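# Slide the phone into its case

## Task

Get the phone seated inside its case so that it stays there on its own, not just because a gripper is holding it, then open the gripper and pull the arms away from it.

## Robot and tools

Robot: two arms, left_arm and right_arm, each ending in a parallel two-finger gripper. left_arm sits on the +y side. Bases in the scene frame: left_arm at (+0.025, +0.245, 0) m with quat_wxyz (+0.995, 0, 0, +0.103); right_arm at (+0.011, -0.226, 0) m with quat_wxyz (+0.997, 0, 0, -0.083). The names are labels only and do not mean image sides.

Frame: one scene frame for everything. Origin on the table surface midway between the arms, +z up, +x pointing out across the table. On each gripper, fingers extend along its local +z and close along its local y. end_effector_position is the spot between the finger pads, roughly 1 cm back from the tips. Reported hand positions may be off a little, more so at long reach.

The row (used by execute_actions and move): always 16 plain numbers covering both arms, even if one arm is meant to stay still. Order: left_arm x, y, z, qw, qx, qy, qz, opening, then right_arm in the same order. x, y, z are an absolute target for end_effector_position in metres; qw..qz an absolute orientation target, w first, both in the scene frame. Opening runs -1 (closed) to +1 (fully open, 0.093 m). Pads meet near -0.94 and each millimetre of object width adds about 0.0208; each gripper's reading may carry its own fixed bias of up to about 0.02. A target more than 0.6 m from the arm's last reported position along any of its gripper axes gets the call refused. Each control step the command is clipped to 70 mm and 16 degrees from the measured pose, and joint friction may leave the hand up to about 31 mm short, so tiny corrections may not move it. To hold an orientation, keep sending the same quaternion rather than copying a drifted reading. For an arm that should not move, repeat its full pose from the last result before it stopped, plus the opening it needs.

Tools:
- execute_actions {actions, pictures}: actions is a list with at most one item. Empty list: just returns the state. {"rows": [...], "steps": n}: up to 15 rows, n up to 15 control steps of 1/30 s each (default 15); one row per step, the last row repeats. {"steps": n} alone: a wait of up to 300 steps counted from the previous result, including your reply time. pictures toggles images (on by default).
- move {target, speed}: target is one 16-number row of absolute poses. Both grippers travel straight lines that finish together, lasting 0.5 to 10 s (cut off at 10 s). speed is the top path speed in m/s, 0.002 to 0.5, default 0.25; rotation up to twice that in rad/s. Openings are applied at the start. Paths ignore obstacles and the other arm; the hand can lag, wander and overshoot speed near full reach. Faster moves and targets set deeper past a contact hit and press harder.
- wait {seconds}: 0 to 10, nothing new sent.
- zoom_image {camera, region}: camera is cam_high, cam_left_wrist or cam_right_wrist; region [x0, y0, x1, y1] in pixels of that 504x504 image, origin top-left, no larger than 504 by 504.
- read_manual {section}: licence texts only; moves nothing.
- finished_scene {scene}: ends and grades the current scene (integer 1 or 2); irreversible.

Results: a state line 'left_arm: ... | right_arm: ...' with each gripper's position and quaternion; grip_measured per arm (motor position on the opening scale; it keeps heading toward the command after the pads touch, so it barely reveals contact; on a rigid flat object it settles no more than about 0.21 below the width reading); Joint positions, each arm's list ending with the finger gap in metres (floors at zero); joint torques (offset, noisy). HELD marks steps not sent; 'pose unreachable' names an arm whose command the clearance check altered or blocked; 'Hand target' shows where the controller is currently steering. move adds a 'move:' line: done, off_target, moving, held or fault, plus limits (paced = pose clipped; held = some steps blocked, after which the arm may surge). Per-gripper distance to target is also given. After an action ends, an arm only continues to its last clipped pose, so check and send the remainder.

Joint ranges (rad): waist -2.618..3.054, shoulder 0..3.142, elbow 0..3.142, wrist pitch -1.571..1.571, wrist yaw -1.571..1.571, wrist roll -2.094..2.094. Elbows stop just before straight.

Gripping: to keep a grip, resend the same closing number each call. Force tops out around 50 to 62 N per pad, lower on thin parts under 5 mm.

Cautions: do not knock or place any rigid object off the table. Keep the arms from striking or pushing on each other. Avoid drops, slips, slams and heavy pushing. Loose objects may get a brief outside nudge at times. Holding loads heats motors: MOTOR HOT at 75 °C, a 10 s stop of that arm at 90 °C, and at 100 °C the arm goes limp and falls (OVER-TEMPERATURE FAULT lines). Before finishing, release the phone, confirm it rests in the case unaided, and move the grippers away.

Each tool is called as a command line: name --argument value for each argument, lists and objects as JSON in quotes; but a table of rows of numbers goes row by row, as --pt "numbers of a row", without its own name.

## Session

execute_actions --actions '[]'

Scene clock: 0.00 s of 4200.00 s.
left_arm: end_effector_position=(+0.5603, +0.3099, +0.2215) grip_measured=+0.989 end_effector_quat_wxyz=(+0.615, -0.114, +0.657, +0.421) | right_arm: end_effector_position=(+0.5104, -0.0835, +0.2314) grip_measured=+1.000 end_effector_quat_wxyz=(+0.565, -0.564, +0.564, -0.213)
Joint positions: left_arm=[-0.331  2.072  1.169  1.079 -0.89   0.566  0.093] | right_arm=[ 0.377  1.68   1.125  0.273 -0.207 -1.206  0.093]
Joint velocities: left_arm=[-0.007 -0.002 -0.007  0.037  0.051  0.081 -0.   ] | right_arm=[ 0.002 -0.012 -0.002  0.022 -0.022 -0.007  0.   ]
Joint torques (N m, as the arm reports them, + toward a larger angle): no reading
Motor temperatures (°C, as the motors report them): left_arm=[24 21 22 21 23 22] | right_arm=[23 23 22 23 24 25]
Hand target (left_arm): +0.560, +0.310, +0.222; +0.615, -0.114, +0.657, +0.421
Hand target (right_arm): +0.510, -0.084, +0.231; +0.565, -0.564, +0.564, -0.213

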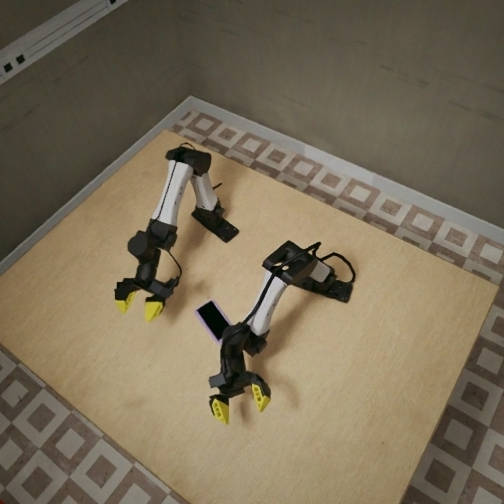

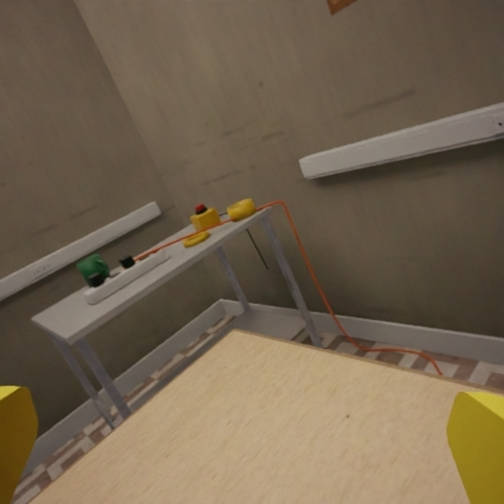

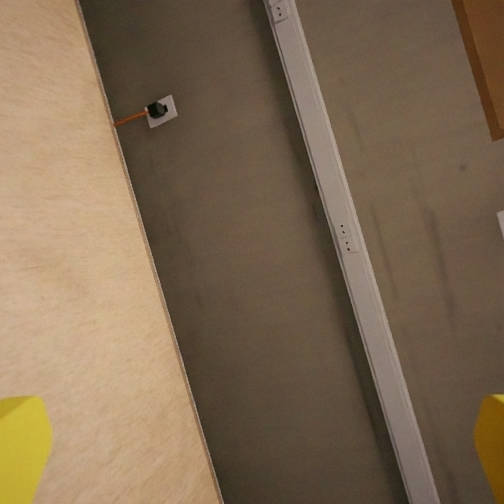

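Clear the view.

move --target '[0.2,0.4,0.25,0,0,1,0,1,0.2,-0.35,0.25,0,0,1,0,1]'

zoom_image --camera "cam_high" --region '[100,220,350,470]'

Scene clock: 6.43 s of 4200.00 s.
left_arm: end_effector_position=(+0.2072, +0.4046, +0.2509) grip_measured=+0.989 end_effector_quat_wxyz=(+0.100, -0.001, +0.992, +0.072) | right_arm: end_effector_position=(+0.2051, -0.3490, +0.2556) grip_measured=+1.000 end_effector_quat_wxyz=(+0.117, -0.005, +0.991, -0.066)
Joint positions: left_arm=[ 0.533  1.337  1.573 -1.56   0.028  0.734  0.093] | right_arm=[-0.412  1.283  1.551 -1.57  -0.017 -0.586  0.093]
Joint velocities: left_arm=[ 0.012 -0.017  0.022 -0.007  0.051 -0.051 -0.001] | right_arm=[ 0.007  0.002  0.002  0.007  0.037 -0.051  0.   ]
Joint torques (N m, as the arm reports them, + toward a larger angle): left_arm=[ 0.97 -5.33  4.71  0.61  0.05  0.03] | right_arm=[-0.94 -5.43  4.99  0.78 -0.04 -0.08]
Motor temperatures (°C, as the motors report them): left_arm=[24 22 23 22 23 22] | right_arm=[23 24 23 24 24 25]
Hand target (left_arm): +0.200, +0.400, +0.248; +0.092, +0.002, +0.994, +0.065
Hand target (right_arm): +0.198, -0.348, +0.255; +0.115, -0.002, +0.991, -0.071
Off the commanded pose (left_arm): 0.009 m, 14 deg.
Off the commanded pose (right_arm): 0.008 m, 15 deg.
joint sent to its limit (left arm) — the command would take joint 4 (wrist pitch) past its lower limit, so that joint was sent only as far as its limit.
joint sent to its limit (right arm) — the command would take joint 4 (wrist pitch) past its lower limit, so that joint was sent only as far as its limit.
move: off_target (left_arm, right_arm); limits=paced
camera_calibration (this result's frames):
cam_left_wrist: T_world_to_cam=[[0.0386302, -0.989996, -0.135707, 0.423318], [-0.970613, -0.0694572, 0.230403, 0.209836], [-0.237524, 0.122819, -0.963586, 0.326896], [0, 0, 0, 1]] pos_world=[0.264962, 0.393509, 0.324093]
cam_right_wrist: T_world_to_cam=[[-0.011953, -0.991464, 0.129835, -0.376647], [-0.97587, 0.0398781, 0.214681, 0.195714], [-0.218026, -0.124136, -0.968016, 0.335456], [0, 0, 0, 1]] pos_world=[0.259627, -0.339595, 0.331613]

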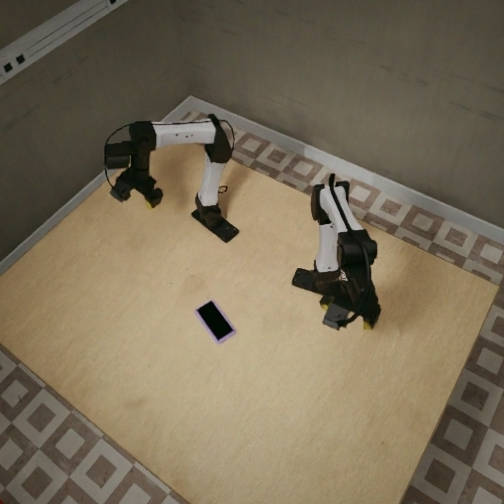

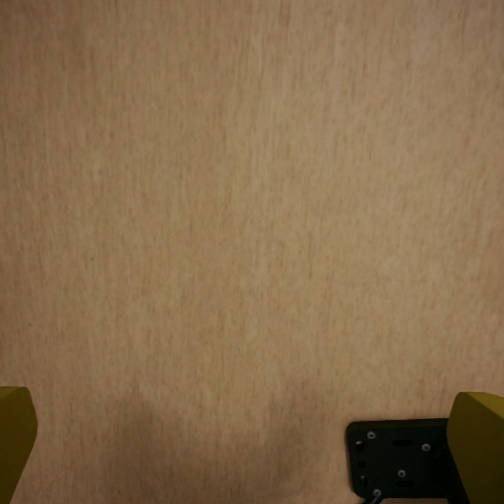

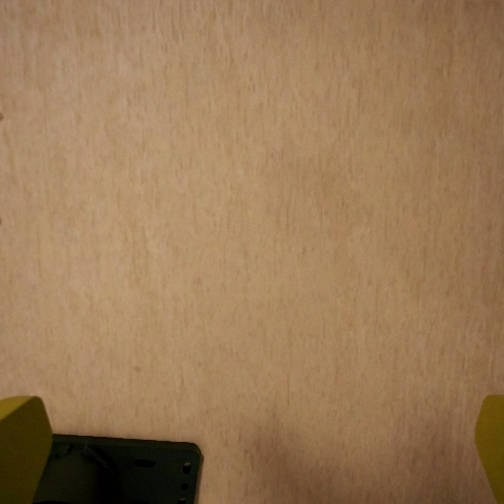

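Region (100, 220, 350, 470) of cam_high's 504x504 image, scaled by 2.016, with more detail than that image has.

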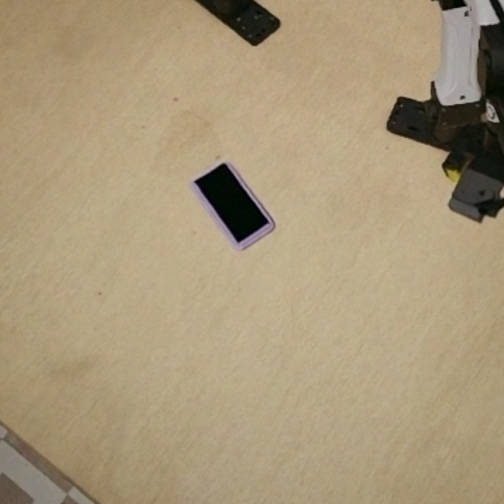

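move --target '[0.2,0.4,0.25,0,0,1,0,1,0.33,0.04,0.17,0,0,1,0,-1]'

Scene clock: 10.87 s of 4200.00 s.
left_arm: end_effector_position=(+0.2055, +0.4065, +0.2509) grip_measured=+0.989 end_effector_quat_wxyz=(+0.095, -0.001, +0.992, +0.078) | right_arm: end_effector_position=(+0.3325, +0.0339, +0.1656) grip_measured=-0.992 end_effector_quat_wxyz=(+0.033, -0.004, +0.999, -0.003)
Joint positions: left_arm=[ 0.533  1.337  1.573 -1.56   0.012  0.736  0.093] | right_arm=[ 0.865  2.127  2.168 -1.565  0.046  0.689  0.   ]
Joint velocities: left_arm=[ 0.007 -0.007 -0.002 -0.022 -0.007 -0.022 -0.001] | right_arm=[-0.007 -0.017 -0.012  0.022 -0.095  0.022  0.   ]
Joint torques (N m, as the arm reports them, + toward a larger angle): left_arm=[-0.39 -5.52  5.08  0.63 -0.11 -0.21] | right_arm=[ -0.06 -11.74   8.33   0.32  -0.1    0.01]
Motor temperatures (°C, as the motors report them): left_arm=[24 23 23 22 23 22] | right_arm=[23 25 24 24 24 25]
Hand target (left_arm): +0.200, +0.400, +0.249; +0.087, -0.000, +0.993, +0.076
Hand target (right_arm): +0.332, +0.038, +0.168; +0.031, -0.002, +1.000, +0.003
Off the commanded pose (left_arm): 0.009 m, 14 deg.
Off the commanded pose (right_arm): 0.008 m, 4 deg.
joint sent to its limit (left arm) — the command would take joint 4 (wrist pitch) past its lower limit, so that joint was sent only as far as its limit.
joint sent to its limit (right arm) — the command would take joint 4 (wrist pitch) past its lower limit, so that joint was sent only as far as its limit.
move: off_target (left_arm, right_arm)
camera_calibration (this result's frames):
cam_left_wrist: T_world_to_cam=[[0.0382827, -0.988331, -0.147433, 0.427602], [-0.968095, -0.0732468, 0.23964, 0.207014], [-0.247643, 0.133555, -0.959602, 0.32292], [0, 0, 0, 1]] pos_world=[0.264008, 0.394648, 0.323309]
cam_right_wrist: T_world_to_cam=[[0.00233279, -0.999988, 0.00439422, 0.0324239], [-0.925508, -0.000494802, 0.378728, 0.281516], [-0.378721, -0.00495038, -0.925498, 0.365977], [0, 0, 0, 1]] pos_world=[0.399073, 0.0343745, 0.23195]

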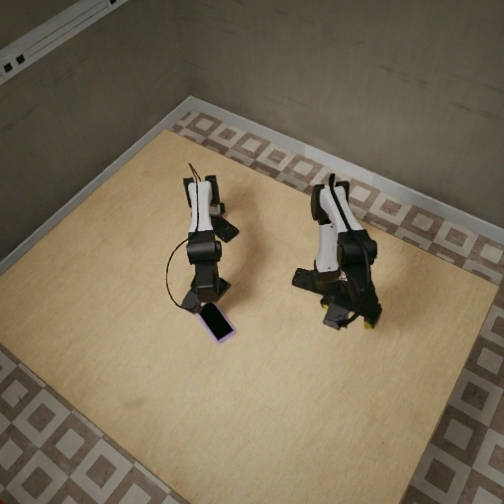

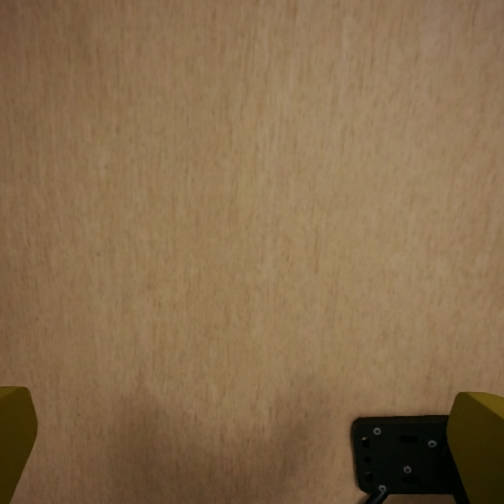

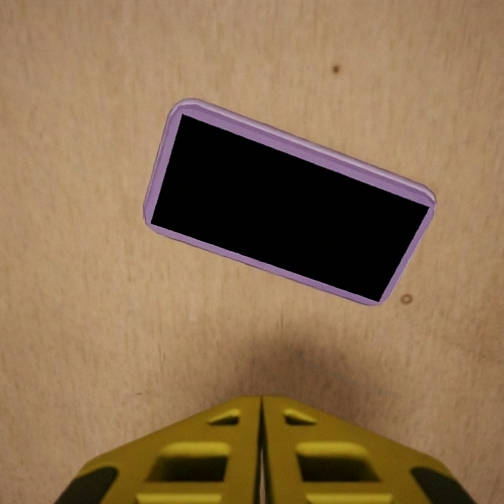

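move --target '[0.2,0.4,0.25,0,0,1,0,1,0.314,-0.036,0.05,0,0,1,0,-1]'

move --target '[0.2,0.4,0.25,0,0,1,0,1,0.314,-0.036,0.008,0,0,1,0,-1]' --speed 0.03

move --target '[0.2,0.4,0.25,0,0,1,0,1,0.33,0.04,0.17,0,0,1,0,-1]'

Scene clock: 16.13 s of 4200.00 s.
left_arm: end_effector_position=(+0.2055, +0.4065, +0.2509) grip_measured=+0.989 end_effector_quat_wxyz=(+0.095, -0.001, +0.992, +0.078) | right_arm: end_effector_position=(+0.3110, -0.0368, +0.0456) grip_measured=-0.992 end_effector_quat_wxyz=(-0.009, -0.001, +1.000, -0.010)
Joint positions: left_arm=[ 0.533  1.337  1.573 -1.56   0.012  0.736  0.093] | right_arm=[ 0.733  1.953  1.429 -1.073  0.008  0.564  0.   ]
Joint velocities: left_arm=[-0.012 -0.007 -0.007  0.022 -0.007  0.007 -0.001] | right_arm=[-0.002  0.002 -0.002  0.007 -0.022  0.007  0.   ]
Joint torques (N m, as the arm reports them, + toward a larger angle): left_arm=[-0.38 -5.53  5.07  0.63 -0.07 -0.21] | right_arm=[ -0.7  -13.01   5.21   0.38  -0.11  -0.09]
Motor temperatures (°C, as the motors report them): left_arm=[24 23 23 22 23 22] | right_arm=[23 26 24 23 24 25]
Hand target (left_arm): +0.200, +0.400, +0.249; +0.087, -0.000, +0.993, +0.076
Hand target (right_arm): +0.311, -0.037, +0.051; -0.002, -0.000, +1.000, +0.001
Off the commanded pose (left_arm): 0.009 m, 14 deg.
Off the commanded pose (right_arm): 0.005 m, 2 deg.
joint sent to its limit (left arm) — the command would take joint 4 (wrist pitch) past its lower limit, so that joint was sent only as far as its limit.
After step 90, 0.97 s passed at rest.
move: off_target (left_arm)
camera_calibration (this result's frames):
cam_left_wrist: T_world_to_cam=[[0.0382827, -0.988331, -0.147433, 0.427602], [-0.968095, -0.0732468, 0.23964, 0.207014], [-0.247643, 0.133555, -0.959602, 0.32292], [0, 0, 0, 1]] pos_world=[0.264008, 0.394648, 0.323309]
cam_right_wrist: T_world_to_cam=[[-0.00426124, -0.999809, 0.0190843, -0.0362661], [-0.891237, 0.0124524, 0.453367, 0.293517], [-0.453518, -0.0150767, -0.89112, 0.26778], [0, 0, 0, 1]] pos_world=[0.382882, -0.0358769, 0.106245]

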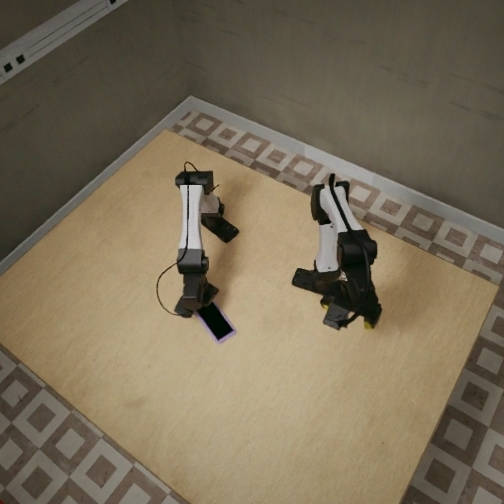

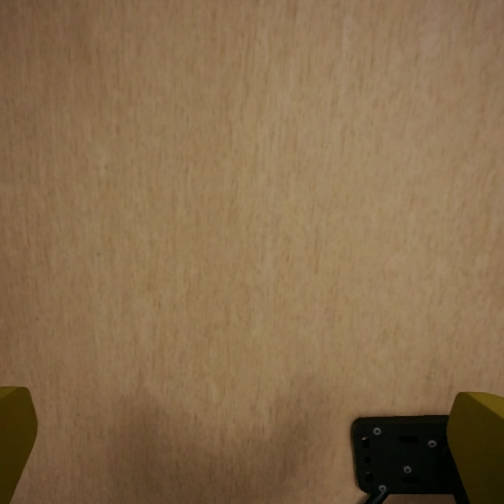

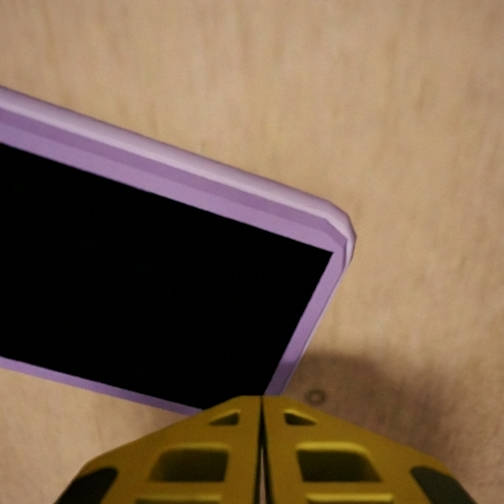

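Scene clock: 20.47 s of 4200.00 s.
left_arm: end_effector_position=(+0.2055, +0.4065, +0.2509) grip_measured=+0.989 end_effector_quat_wxyz=(+0.095, -0.001, +0.992, +0.078) | right_arm: end_effector_position=(+0.3167, -0.0332, +0.0208) grip_measured=-0.992 end_effector_quat_wxyz=(+0.013, -0.001, +1.000, +0.003)
Joint positions: left_arm=[ 0.533  1.337  1.573 -1.56   0.012  0.736  0.093] | right_arm=[ 0.733  1.963  1.339 -0.921  0.008  0.564  0.   ]
Joint velocities: left_arm=[ 0.022  0.002  0.002 -0.022 -0.066 -0.022 -0.   ] | right_arm=[ 0.007 -0.002  0.012 -0.051  0.022 -0.037  0.   ]
Joint torques (N m, as the arm reports them, + toward a larger angle): left_arm=[-0.39 -5.52  5.08  0.63 -0.07 -0.21] | right_arm=[-0.67 -8.77  4.98  0.5  -0.11 -0.09]
Motor temperatures (°C, as the motors report them): left_arm=[24 23 23 22 23 22] | right_arm=[23 27 24 23 24 25]
Hand target (left_arm): +0.200, +0.400, +0.249; +0.087, -0.000, +0.993, +0.076
Hand target (right_arm): +0.313, -0.037, +0.008; -0.000, +0.000, +1.000, -0.000
Off the commanded pose (left_arm): 0.009 m, 14 deg.
Off the commanded pose (right_arm): 0.013 m, 2 deg.
joint sent to its limit (left arm) — the command would take joint 4 (wrist pitch) past its lower limit, so that joint was sent only as far as its limit.
move: off_target (left_arm, right_arm)
camera_calibration (this result's frames):
cam_left_wrist: T_world_to_cam=[[0.0382827, -0.988331, -0.147433, 0.427602], [-0.968095, -0.0732468, 0.23964, 0.207014], [-0.247643, 0.133555, -0.959602, 0.32292], [0, 0, 0, 1]] pos_world=[0.264008, 0.394648, 0.323309]
cam_right_wrist: T_world_to_cam=[[-0.0044865, -0.999952, -0.00872244, -0.0315527], [-0.910102, 0.00046875, 0.414385, 0.316113], [-0.414361, 0.00979745, -0.91006, 0.237106], [0, 0, 0, 1]] pos_world=[0.385801, -0.0340224, 0.0845132]

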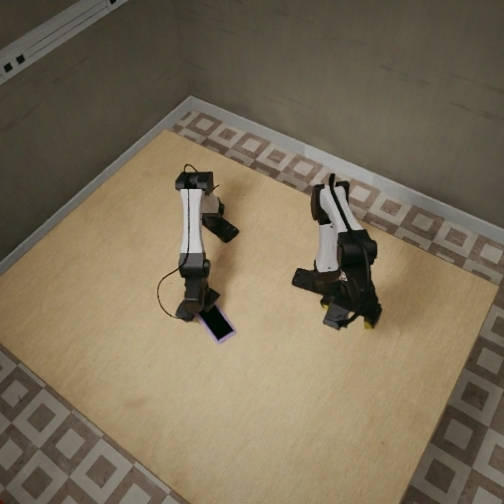

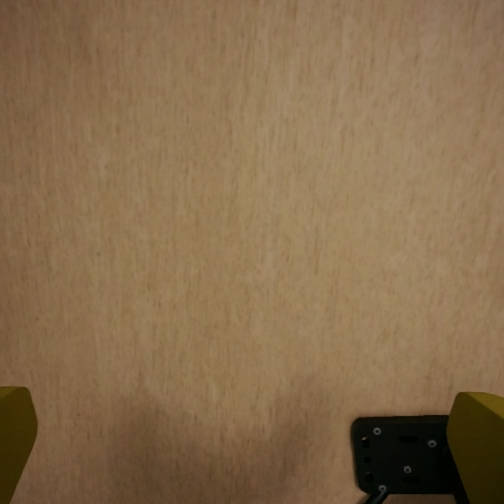

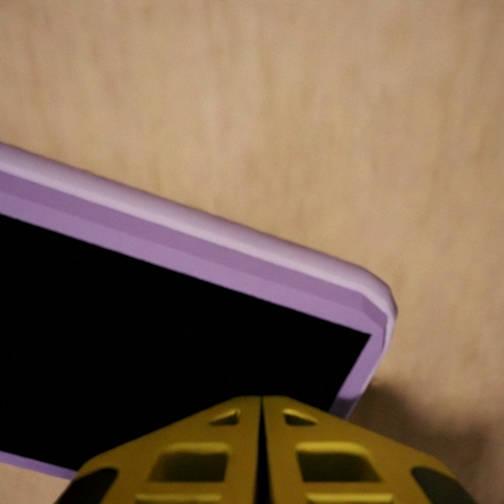

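Scene clock: 21.87 s of 4200.00 s.
left_arm: end_effector_position=(+0.2055, +0.4065, +0.2509) grip_measured=+0.989 end_effector_quat_wxyz=(+0.095, -0.001, +0.992, +0.078) | right_arm: end_effector_position=(+0.3345, +0.0382, +0.1715) grip_measured=-0.992 end_effector_quat_wxyz=(+0.030, +0.000, +0.999, +0.019)
Joint positions: left_arm=[ 0.533  1.337  1.573 -1.56   0.012  0.736  0.093] | right_arm=[ 0.854  2.128  2.193 -1.565  0.008  0.688  0.   ]
Joint velocities: left_arm=[-0.007 -0.002 -0.012 -0.007 -0.051 -0.051  0.001] | right_arm=[-0.002  0.002  0.002 -0.11  -0.037 -0.022  0.   ]
Joint torques (N m, as the arm reports them, + toward a larger angle): left_arm=[-0.4  -5.55  5.07  0.64 -0.07 -0.21] | right_arm=[  0.21 -10.97   7.83   0.38  -0.06   0.03]
Motor temperatures (°C, as the motors report them): left_arm=[24 23 23 22 23 22] | right_arm=[23 27 25 23 24 25]
Hand target (left_arm): +0.200, +0.400, +0.249; +0.087, -0.000, +0.993, +0.076
Hand target (right_arm): +0.334, +0.042, +0.169; +0.025, -0.000, +1.000, +0.018
Off the commanded pose (left_arm): 0.009 m, 14 deg.
Off the commanded pose (right_arm): 0.005 m, 4 deg.
joint sent to its limit (left arm) — the command would take joint 4 (wrist pitch) past its lower limit, so that joint was sent only as far as its limit.
joint sent to its limit (right arm) — the command would take joint 4 (wrist pitch) past its lower limit, so that joint was sent only as far as its limit.
move: off_target (left_arm, right_arm)
camera_calibration (this result's frames):
cam_left_wrist: T_world_to_cam=[[0.0382827, -0.988331, -0.147433, 0.427602], [-0.968095, -0.0732468, 0.23964, 0.207014], [-0.247643, 0.133555, -0.959602, 0.32292], [0, 0, 0, 1]] pos_world=[0.264008, 0.394648, 0.323309]
cam_right_wrist: T_world_to_cam=[[-0.00545616, -0.999167, -0.0404329, 0.0469599], [-0.92344, -0.0104803, 0.383599, 0.280054], [-0.383704, 0.0394303, -0.922614, 0.371729], [0, 0, 0, 1]] pos_world=[0.401503, 0.0351985, 0.237432]

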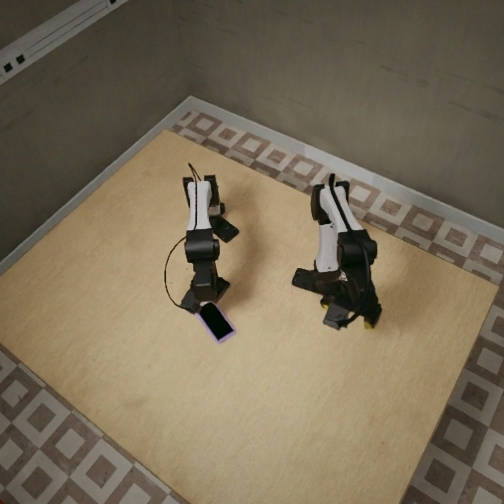

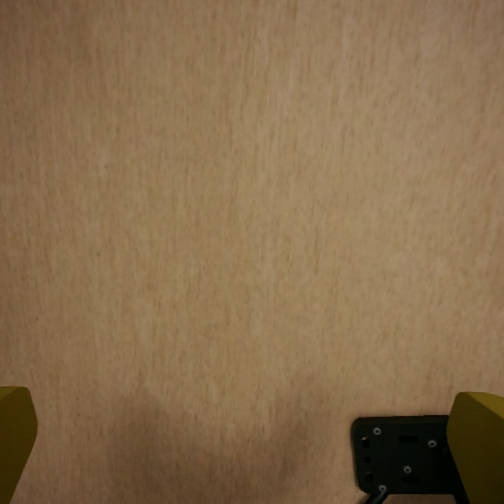

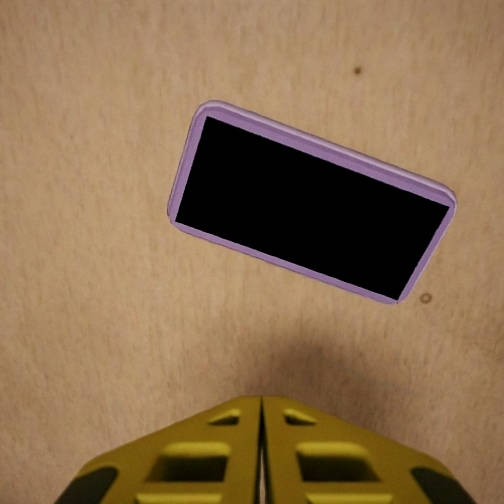

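Not seated. Press the centre harder.

move --target '[0.2,0.4,0.25,0,0,1,0,1,0.34,0.018,0.045,0,0,1,0,-1]'

move --target '[0.2,0.4,0.25,0,0,1,0,1,0.34,0.018,-0.02,0,0,1,0,-1]' --speed 0.03

move --target '[0.2,0.4,0.25,0,0,1,0,1,0.33,0.02,0.15,0,0,1,0,-1]'

Scene clock: 25.83 s of 4200.00 s.
left_arm: end_effector_position=(+0.2055, +0.4065, +0.2509) grip_measured=+0.989 end_effector_quat_wxyz=(+0.095, -0.001, +0.992, +0.078) | right_arm: end_effector_position=(+0.3373, +0.0185, +0.0521) grip_measured=-0.992 end_effector_quat_wxyz=(+0.006, -0.002, +1.000, -0.001)
Joint positions: left_arm=[ 0.533  1.337  1.573 -1.56   0.012  0.736  0.093] | right_arm=[ 0.813  2.117  1.699 -1.144  0.008  0.642  0.   ]
Joint velocities: left_arm=[-0.012  0.007 -0.007 -0.037 -0.022 -0.022 -0.001] | right_arm=[-0.002 -0.007  0.012 -0.066  0.007  0.022  0.   ]
Joint torques (N m, as the arm reports them, + toward a larger angle): left_arm=[-0.39 -5.52  5.07  0.63 -0.07 -0.2 ] | right_arm=[ -0.78 -11.74   5.59   0.45  -0.12  -0.07]
Motor temperatures (°C, as the motors report them): left_arm=[24 23 24 22 23 22] | right_arm=[23 28 25 23 24 25]
Hand target (left_arm): +0.200, +0.400, +0.249; +0.087, -0.000, +0.993, +0.076
Hand target (right_arm): +0.337, +0.016, +0.045; -0.001, -0.000, +1.000, +0.000
Off the commanded pose (left_arm): 0.009 m, 14 deg.
Off the commanded pose (right_arm): 0.008 m, 1 deg.
joint sent to its limit (left arm) — the command would take joint 4 (wrist pitch) past its lower limit, so that joint was sent only as far as its limit.
move: off_target (left_arm)
camera_calibration (this result's frames):
cam_left_wrist: T_world_to_cam=[[0.0382827, -0.988331, -0.147433, 0.427602], [-0.968095, -0.0732468, 0.23964, 0.207014], [-0.247643, 0.133555, -0.959602, 0.32292], [0, 0, 0, 1]] pos_world=[0.264008, 0.394648, 0.323309]
cam_right_wrist: T_world_to_cam=[[-0.00225135, -0.999997, -0.000149519, 0.0193397], [-0.903936, 0.00197114, 0.427663, 0.319083], [-0.427662, 0.00109798, -0.903938, 0.277956], [0, 0, 0, 1]] pos_world=[0.407346, 0.0184055, 0.114798]

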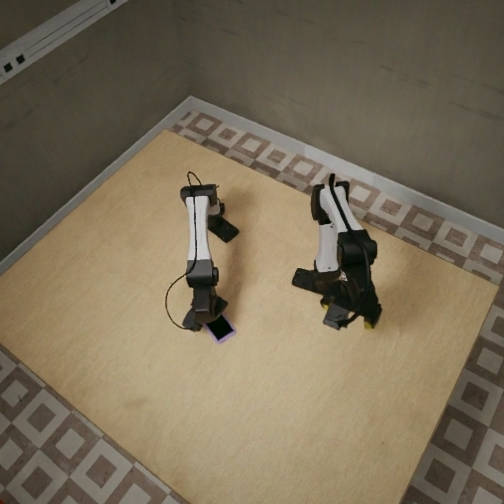

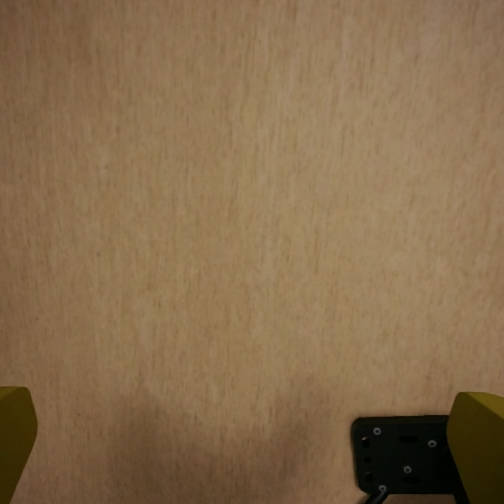

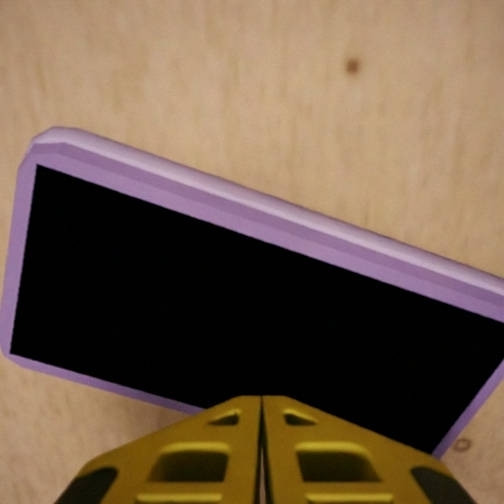

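Scene clock: 30.17 s of 4200.00 s.
left_arm: end_effector_position=(+0.2055, +0.4065, +0.2509) grip_measured=+0.989 end_effector_quat_wxyz=(+0.095, -0.001, +0.992, +0.078) | right_arm: end_effector_position=(+0.3400, +0.0206, +0.0160) grip_measured=-0.992 end_effector_quat_wxyz=(+0.015, -0.002, +1.000, +0.006)
Joint positions: left_arm=[ 0.533  1.337  1.573 -1.56   0.012  0.736  0.093] | right_arm=[ 0.813  2.143  1.592 -0.988  0.008  0.642  0.   ]
Joint velocities: left_arm=[-0.007  0.007 -0.007 -0.066 -0.007  0.037 -0.001] | right_arm=[-0.012  0.002  0.012 -0.066  0.066  0.007  0.   ]
Joint torques (N m, as the arm reports them, + toward a larger angle): left_arm=[-0.39 -5.52  5.05  0.63 -0.07 -0.21] | right_arm=[-0.79 -8.    2.57  1.05 -0.11 -0.08]
Motor temperatures (°C, as the motors report them): left_arm=[24 23 24 22 23 22] | right_arm=[23 29 25 23 24 25]
Hand target (left_arm): +0.200, +0.400, +0.249; +0.087, -0.000, +0.993, +0.076
Hand target (right_arm): +0.337, +0.016, -0.018; -0.001, +0.000, +1.000, -0.000
Off the commanded pose (left_arm): 0.009 m, 14 deg.
Off the commanded pose (right_arm): 0.036 m, 2 deg.
joint sent to its limit (left arm) — the command would take joint 4 (wrist pitch) past its lower limit, so that joint was sent only as far as its limit.
move: off_target (left_arm, right_arm)
camera_calibration (this result's frames):
cam_left_wrist: T_world_to_cam=[[0.0382827, -0.988331, -0.147433, 0.427602], [-0.968095, -0.0732468, 0.23964, 0.207014], [-0.247643, 0.133555, -0.959602, 0.32292], [0, 0, 0, 1]] pos_world=[0.264008, 0.394648, 0.323309]
cam_right_wrist: T_world_to_cam=[[-0.00210924, -0.999893, -0.0145031, 0.0216253], [-0.911631, -0.0040382, 0.410989, 0.339968], [-0.411004, 0.0140884, -0.911525, 0.240629], [0, 0, 0, 1]] pos_world=[0.408871, 0.0196058, 0.0799301]

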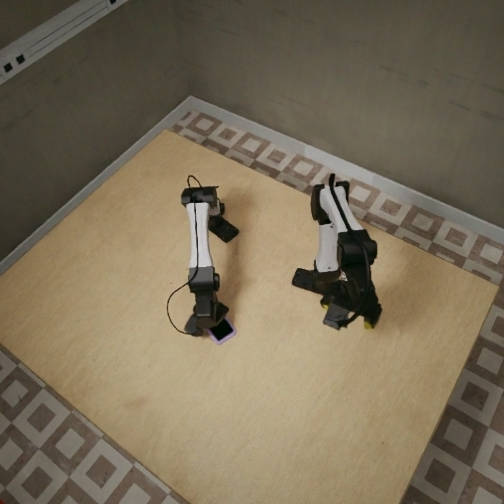

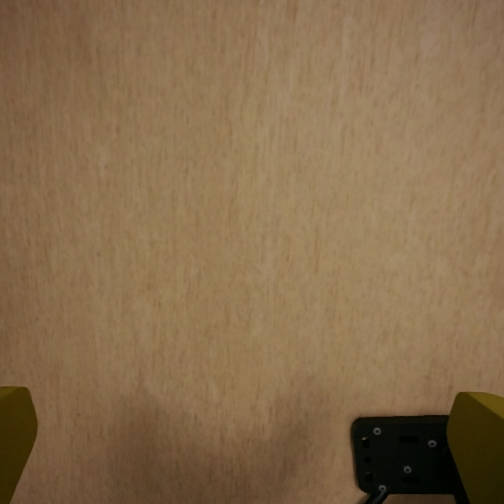

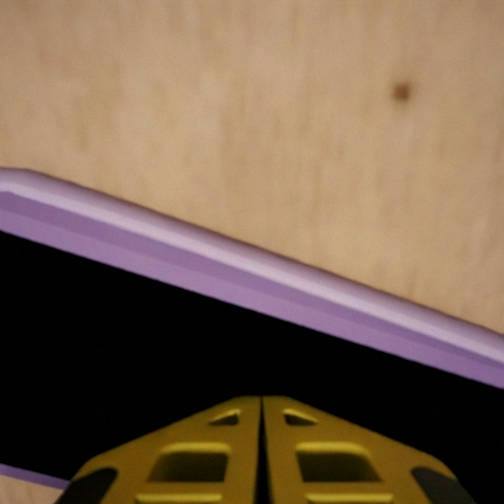

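Scene clock: 31.50 s of 4200.00 s.
left_arm: end_effector_position=(+0.2055, +0.4065, +0.2509) grip_measured=+0.989 end_effector_quat_wxyz=(+0.095, -0.001, +0.992, +0.078) | right_arm: end_effector_position=(+0.3343, +0.0163, +0.1499) grip_measured=-0.992 end_effector_quat_wxyz=(+0.003, +0.002, +1.000, -0.002)
Joint positions: left_arm=[ 0.533  1.337  1.573 -1.56   0.012  0.736  0.093] | right_arm=[ 0.813  2.114  2.085 -1.539  0.008  0.651  0.   ]
Joint velocities: left_arm=[ 0.002 -0.002 -0.017 -0.007 -0.037 -0.007  0.   ] | right_arm=[ 0.002  0.002 -0.007  0.007  0.022 -0.007  0.   ]
Joint torques (N m, as the arm reports them, + toward a larger angle): left_arm=[-0.41 -5.54  5.07  0.63 -0.07 -0.21] | right_arm=[  0.46 -11.25   8.15   0.22  -0.1    0.02]
Motor temperatures (°C, as the motors report them): left_arm=[24 23 24 22 23 22] | right_arm=[23 29 25 23 24 25]
Hand target (left_arm): +0.200, +0.400, +0.249; +0.087, -0.000, +0.993, +0.076
Hand target (right_arm): +0.332, +0.022, +0.150; +0.000, -0.000, +1.000, -0.000
Off the commanded pose (left_arm): 0.009 m, 14 deg.
Off the commanded pose (right_arm): 0.006 m, 1 deg.
joint sent to its limit (left arm) — the command would take joint 4 (wrist pitch) past its lower limit, so that joint was sent only as far as its limit.
move: off_target (left_arm)
camera_calibration (this result's frames):
cam_left_wrist: T_world_to_cam=[[0.0382827, -0.988331, -0.147433, 0.427602], [-0.968095, -0.0732468, 0.23964, 0.207014], [-0.247643, 0.133555, -0.959602, 0.32292], [0, 0, 0, 1]] pos_world=[0.264008, 0.394648, 0.323309]
cam_right_wrist: T_world_to_cam=[[-0.0110159, -0.999935, 0.00294099, 0.0196382], [-0.901827, 0.0112055, 0.431952, 0.273046], [-0.431957, 0.00210606, -0.901892, 0.366225], [0, 0, 0, 1]] pos_world=[0.40465, 0.015806, 0.212295]

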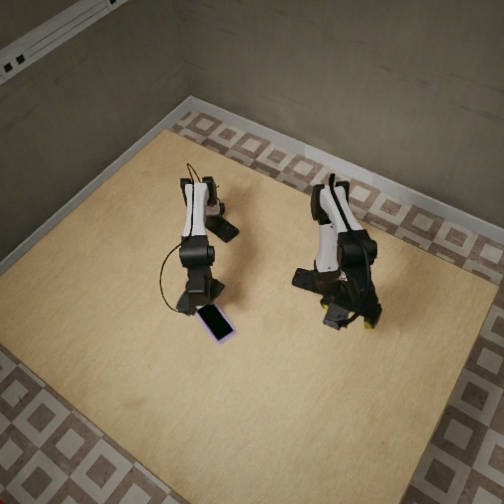

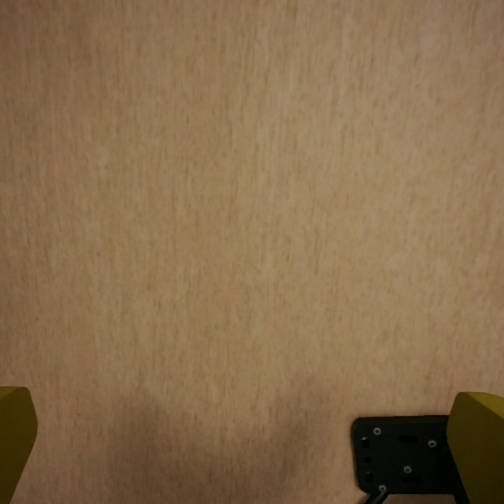

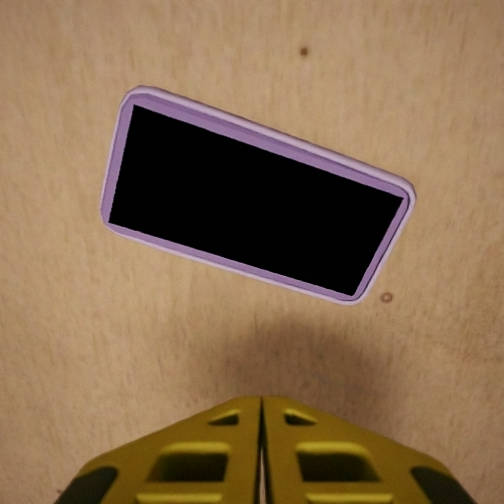

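Right end in; now the left end.

move --target '[0.2,0.4,0.25,0,0,1,0,1,0.358,0.06,0.045,0,0,1,0,-1]'

move --target '[0.2,0.4,0.25,0,0,1,0,1,0.358,0.06,-0.025,0,0,1,0,-1]' --speed 0.03

move --target '[0.2,0.4,0.25,0,0,1,0,1,0.33,0.02,0.15,0,0,1,0,-1]'

Scene clock: 37.43 s of 4200.00 s.
left_arm: end_effector_position=(+0.2055, +0.4065, +0.2509) grip_measured=+0.989 end_effector_quat_wxyz=(+0.095, -0.001, +0.992, +0.078) | right_arm: end_effector_position=(+0.3565, +0.0524, +0.0437) grip_measured=-0.992 end_effector_quat_wxyz=(-0.004, +0.001, +1.000, -0.008)
Joint positions: left_arm=[ 0.533  1.337  1.573 -1.56   0.012  0.736  0.093] | right_arm=[ 0.847  2.302  1.966 -1.251  0.008  0.683  0.   ]
Joint velocities: left_arm=[ 0.007 -0.017  0.007  0.007  0.037 -0.051 -0.001] | right_arm=[ 0.007  0.002  0.002 -0.037  0.051  0.007  0.   ]
Joint torques (N m, as the arm reports them, + toward a larger angle): left_arm=[-0.39 -5.54  5.06  0.63 -0.08 -0.21] | right_arm=[  0.29 -14.07   7.02   0.4   -0.09   0.06]
Motor temperatures (°C, as the motors report them): left_arm=[24 23 24 22 23 22] | right_arm=[23 30 26 23 24 25]
Hand target (left_arm): +0.200, +0.400, +0.249; +0.087, -0.000, +0.993, +0.076
Hand target (right_arm): +0.357, +0.058, +0.044; +0.000, -0.000, +1.000, -0.000
Off the commanded pose (left_arm): 0.009 m, 14 deg.
Off the commanded pose (right_arm): 0.008 m, 1 deg.
joint sent to its limit (left arm) — the command would take joint 4 (wrist pitch) past its lower limit, so that joint was sent only as far as its limit.
After step 90, 1.87 s passed at rest.
move: off_target (left_arm)
camera_calibration (this result's frames):
cam_left_wrist: T_world_to_cam=[[0.0382827, -0.988331, -0.147433, 0.427602], [-0.968095, -0.0732468, 0.23964, 0.207014], [-0.247643, 0.133555, -0.959602, 0.32292], [0, 0, 0, 1]] pos_world=[0.264008, 0.394648, 0.323309]
cam_right_wrist: T_world_to_cam=[[-0.00860067, -0.999856, 0.0146038, 0.054871], [-0.895547, 0.0141993, 0.444741, 0.335642], [-0.444885, -0.00925335, -0.89554, 0.284878], [0, 0, 0, 1]] pos_world=[0.427792, 0.0527334, 0.105045]

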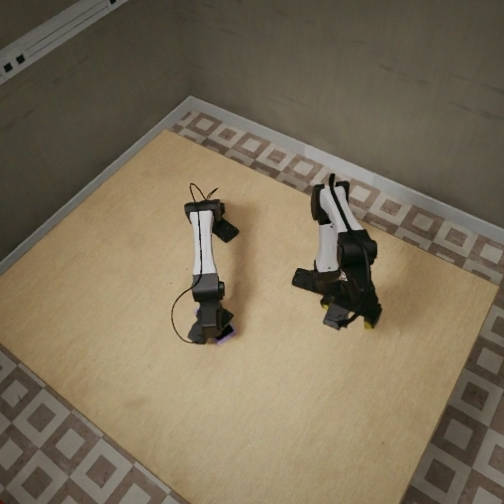

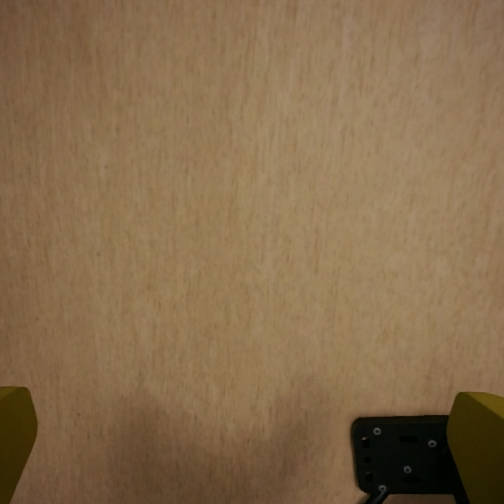

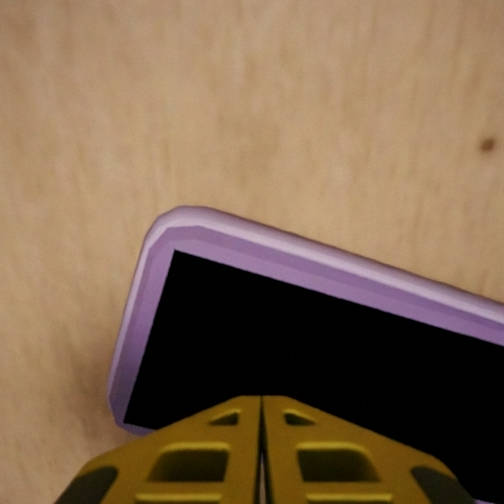

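Scene clock: 41.77 s of 4200.00 s.
left_arm: end_effector_position=(+0.2055, +0.4065, +0.2509) grip_measured=+0.989 end_effector_quat_wxyz=(+0.095, -0.001, +0.992, +0.078) | right_arm: end_effector_position=(+0.3614, +0.0563, +0.0136) grip_measured=-0.992 end_effector_quat_wxyz=(+0.014, +0.002, +1.000, +0.006)
Joint positions: left_arm=[ 0.533  1.337  1.573 -1.56   0.012  0.736  0.093] | right_arm=[ 0.847  2.302  1.846 -1.085  0.008  0.684  0.   ]
Joint velocities: left_arm=[ 0.007  0.002 -0.002  0.007 -0.081 -0.037  0.   ] | right_arm=[-0.002 -0.002 -0.007 -0.051  0.022 -0.037  0.   ]
Joint torques (N m, as the arm reports them, + toward a larger angle): left_arm=[-0.39 -5.53  5.09  0.63 -0.07 -0.21] | right_arm=[ 0.29 -9.55  2.37  1.09 -0.1   0.02]
Motor temperatures (°C, as the motors report them): left_arm=[24 23 24 22 23 22] | right_arm=[23 31 26 23 24 25]
Hand target (left_arm): +0.200, +0.400, +0.249; +0.087, -0.000, +0.993, +0.076
Hand target (right_arm): +0.355, +0.057, -0.023; -0.001, +0.000, +1.000, -0.001
Off the commanded pose (left_arm): 0.009 m, 14 deg.
Off the commanded pose (right_arm): 0.039 m, 2 deg.
joint sent to its limit (left arm) — the command would take joint 4 (wrist pitch) past its lower limit, so that joint was sent only as far as its limit.
move: off_target (left_arm, right_arm)
camera_calibration (this result's frames):
cam_left_wrist: T_world_to_cam=[[0.0382827, -0.988331, -0.147433, 0.427602], [-0.968095, -0.0732468, 0.23964, 0.207014], [-0.247643, 0.133555, -0.959602, 0.32292], [0, 0, 0, 1]] pos_world=[0.264008, 0.394648, 0.323309]
cam_right_wrist: T_world_to_cam=[[-0.00899204, -0.999861, -0.0140394, 0.0598204], [-0.910555, 0.00238447, 0.413381, 0.359847], [-0.41329, 0.0165007, -0.91045, 0.247445], [0, 0, 0, 1]] pos_world=[0.430465, 0.054871, 0.0773724]

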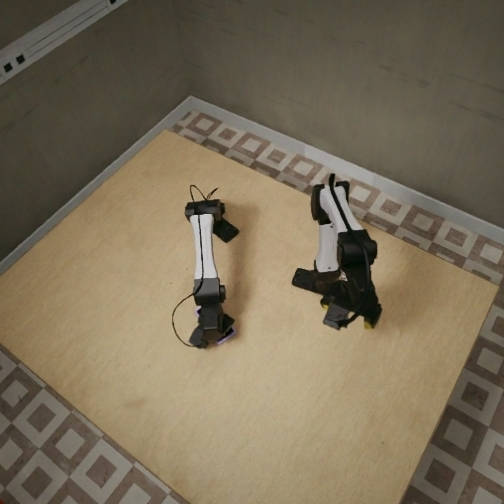

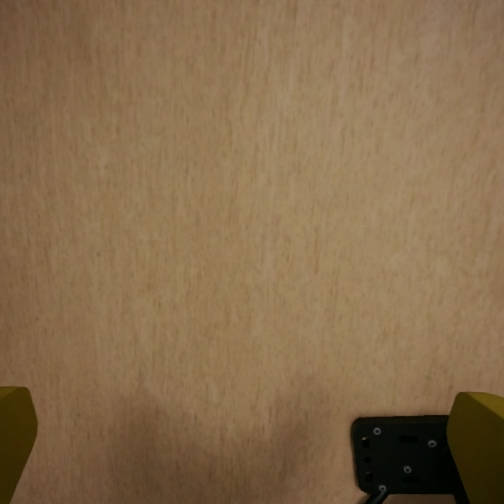

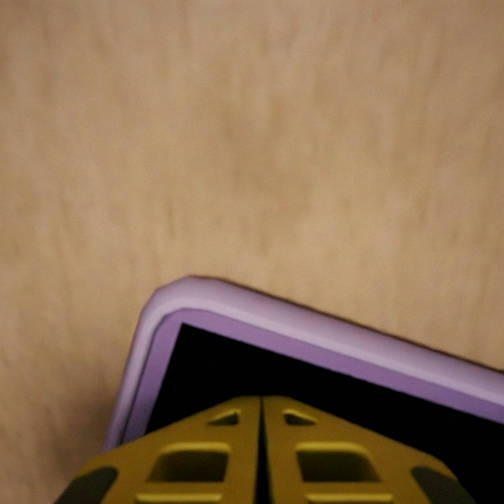

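Scene clock: 43.07 s of 4200.00 s.
left_arm: end_effector_position=(+0.2055, +0.4065, +0.2509) grip_measured=+0.989 end_effector_quat_wxyz=(+0.095, -0.001, +0.992, +0.078) | right_arm: end_effector_position=(+0.3296, +0.0232, +0.1429) grip_measured=-0.992 end_effector_quat_wxyz=(-0.004, -0.002, +1.000, -0.008)
Joint positions: left_arm=[ 0.533  1.337  1.573 -1.56   0.012  0.736  0.093] | right_arm=[ 0.833  2.133  2.085 -1.54   0.008  0.662  0.   ]
Joint velocities: left_arm=[-0.007 -0.012  0.007 -0.037 -0.022 -0.007  0.001] | right_arm=[ 0.007  0.007 -0.012 -0.051 -0.081 -0.022  0.   ]
Joint torques (N m, as the arm reports them, + toward a larger angle): left_arm=[-0.39 -5.53  5.09  0.63 -0.07 -0.21] | right_arm=[ -0.87 -12.97   8.12   0.19  -0.11  -0.09]
Motor temperatures (°C, as the motors report them): left_arm=[24 23 24 22 23 22] | right_arm=[23 31 26 23 24 25]
Hand target (left_arm): +0.200, +0.400, +0.249; +0.087, -0.000, +0.993, +0.076
Hand target (right_arm): +0.332, +0.022, +0.151; -0.000, -0.000, +1.000, +0.000
Off the commanded pose (left_arm): 0.009 m, 14 deg.
Off the commanded pose (right_arm): 0.008 m, 1 deg.
joint sent to its limit (left arm) — the command would take joint 4 (wrist pitch) past its lower limit, so that joint was sent only as far as its limit.
move: off_target (left_arm)
camera_calibration (this result's frames):
cam_left_wrist: T_world_to_cam=[[0.0382827, -0.988331, -0.147433, 0.427602], [-0.968095, -0.0732468, 0.23964, 0.207014], [-0.247643, 0.133555, -0.959602, 0.32292], [0, 0, 0, 1]] pos_world=[0.264008, 0.394648, 0.323309]
cam_right_wrist: T_world_to_cam=[[-0.00134309, -0.999888, 0.0149155, 0.0215662], [-0.895206, 0.00784932, 0.445584, 0.26771], [-0.445651, -0.012754, -0.895116, 0.36167], [0, 0, 0, 1]] pos_world=[0.400863, 0.0240752, 0.204128]

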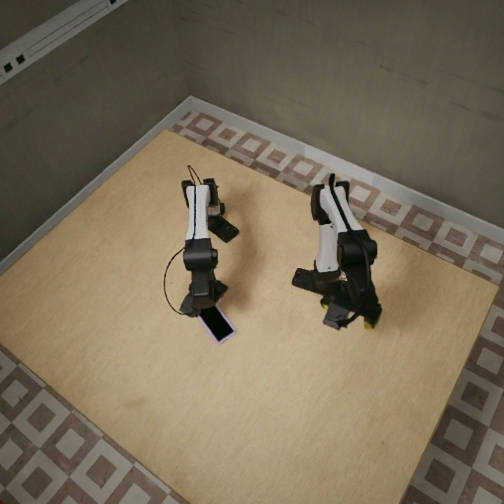

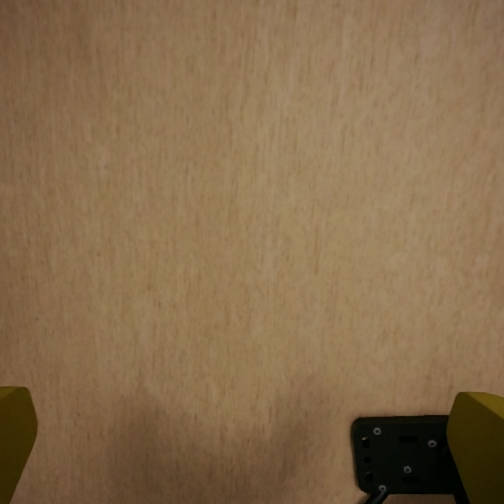

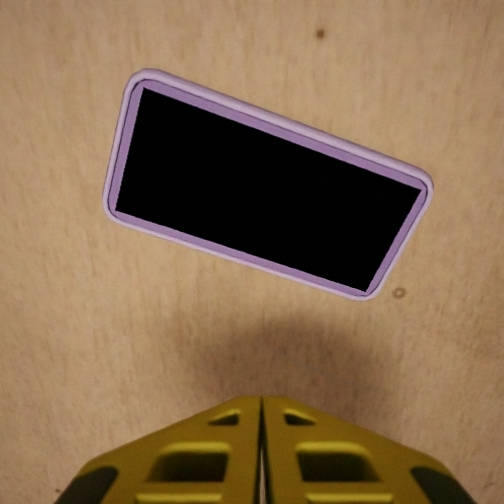

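finished_scene --scene 1

The scene is finished: the task was done.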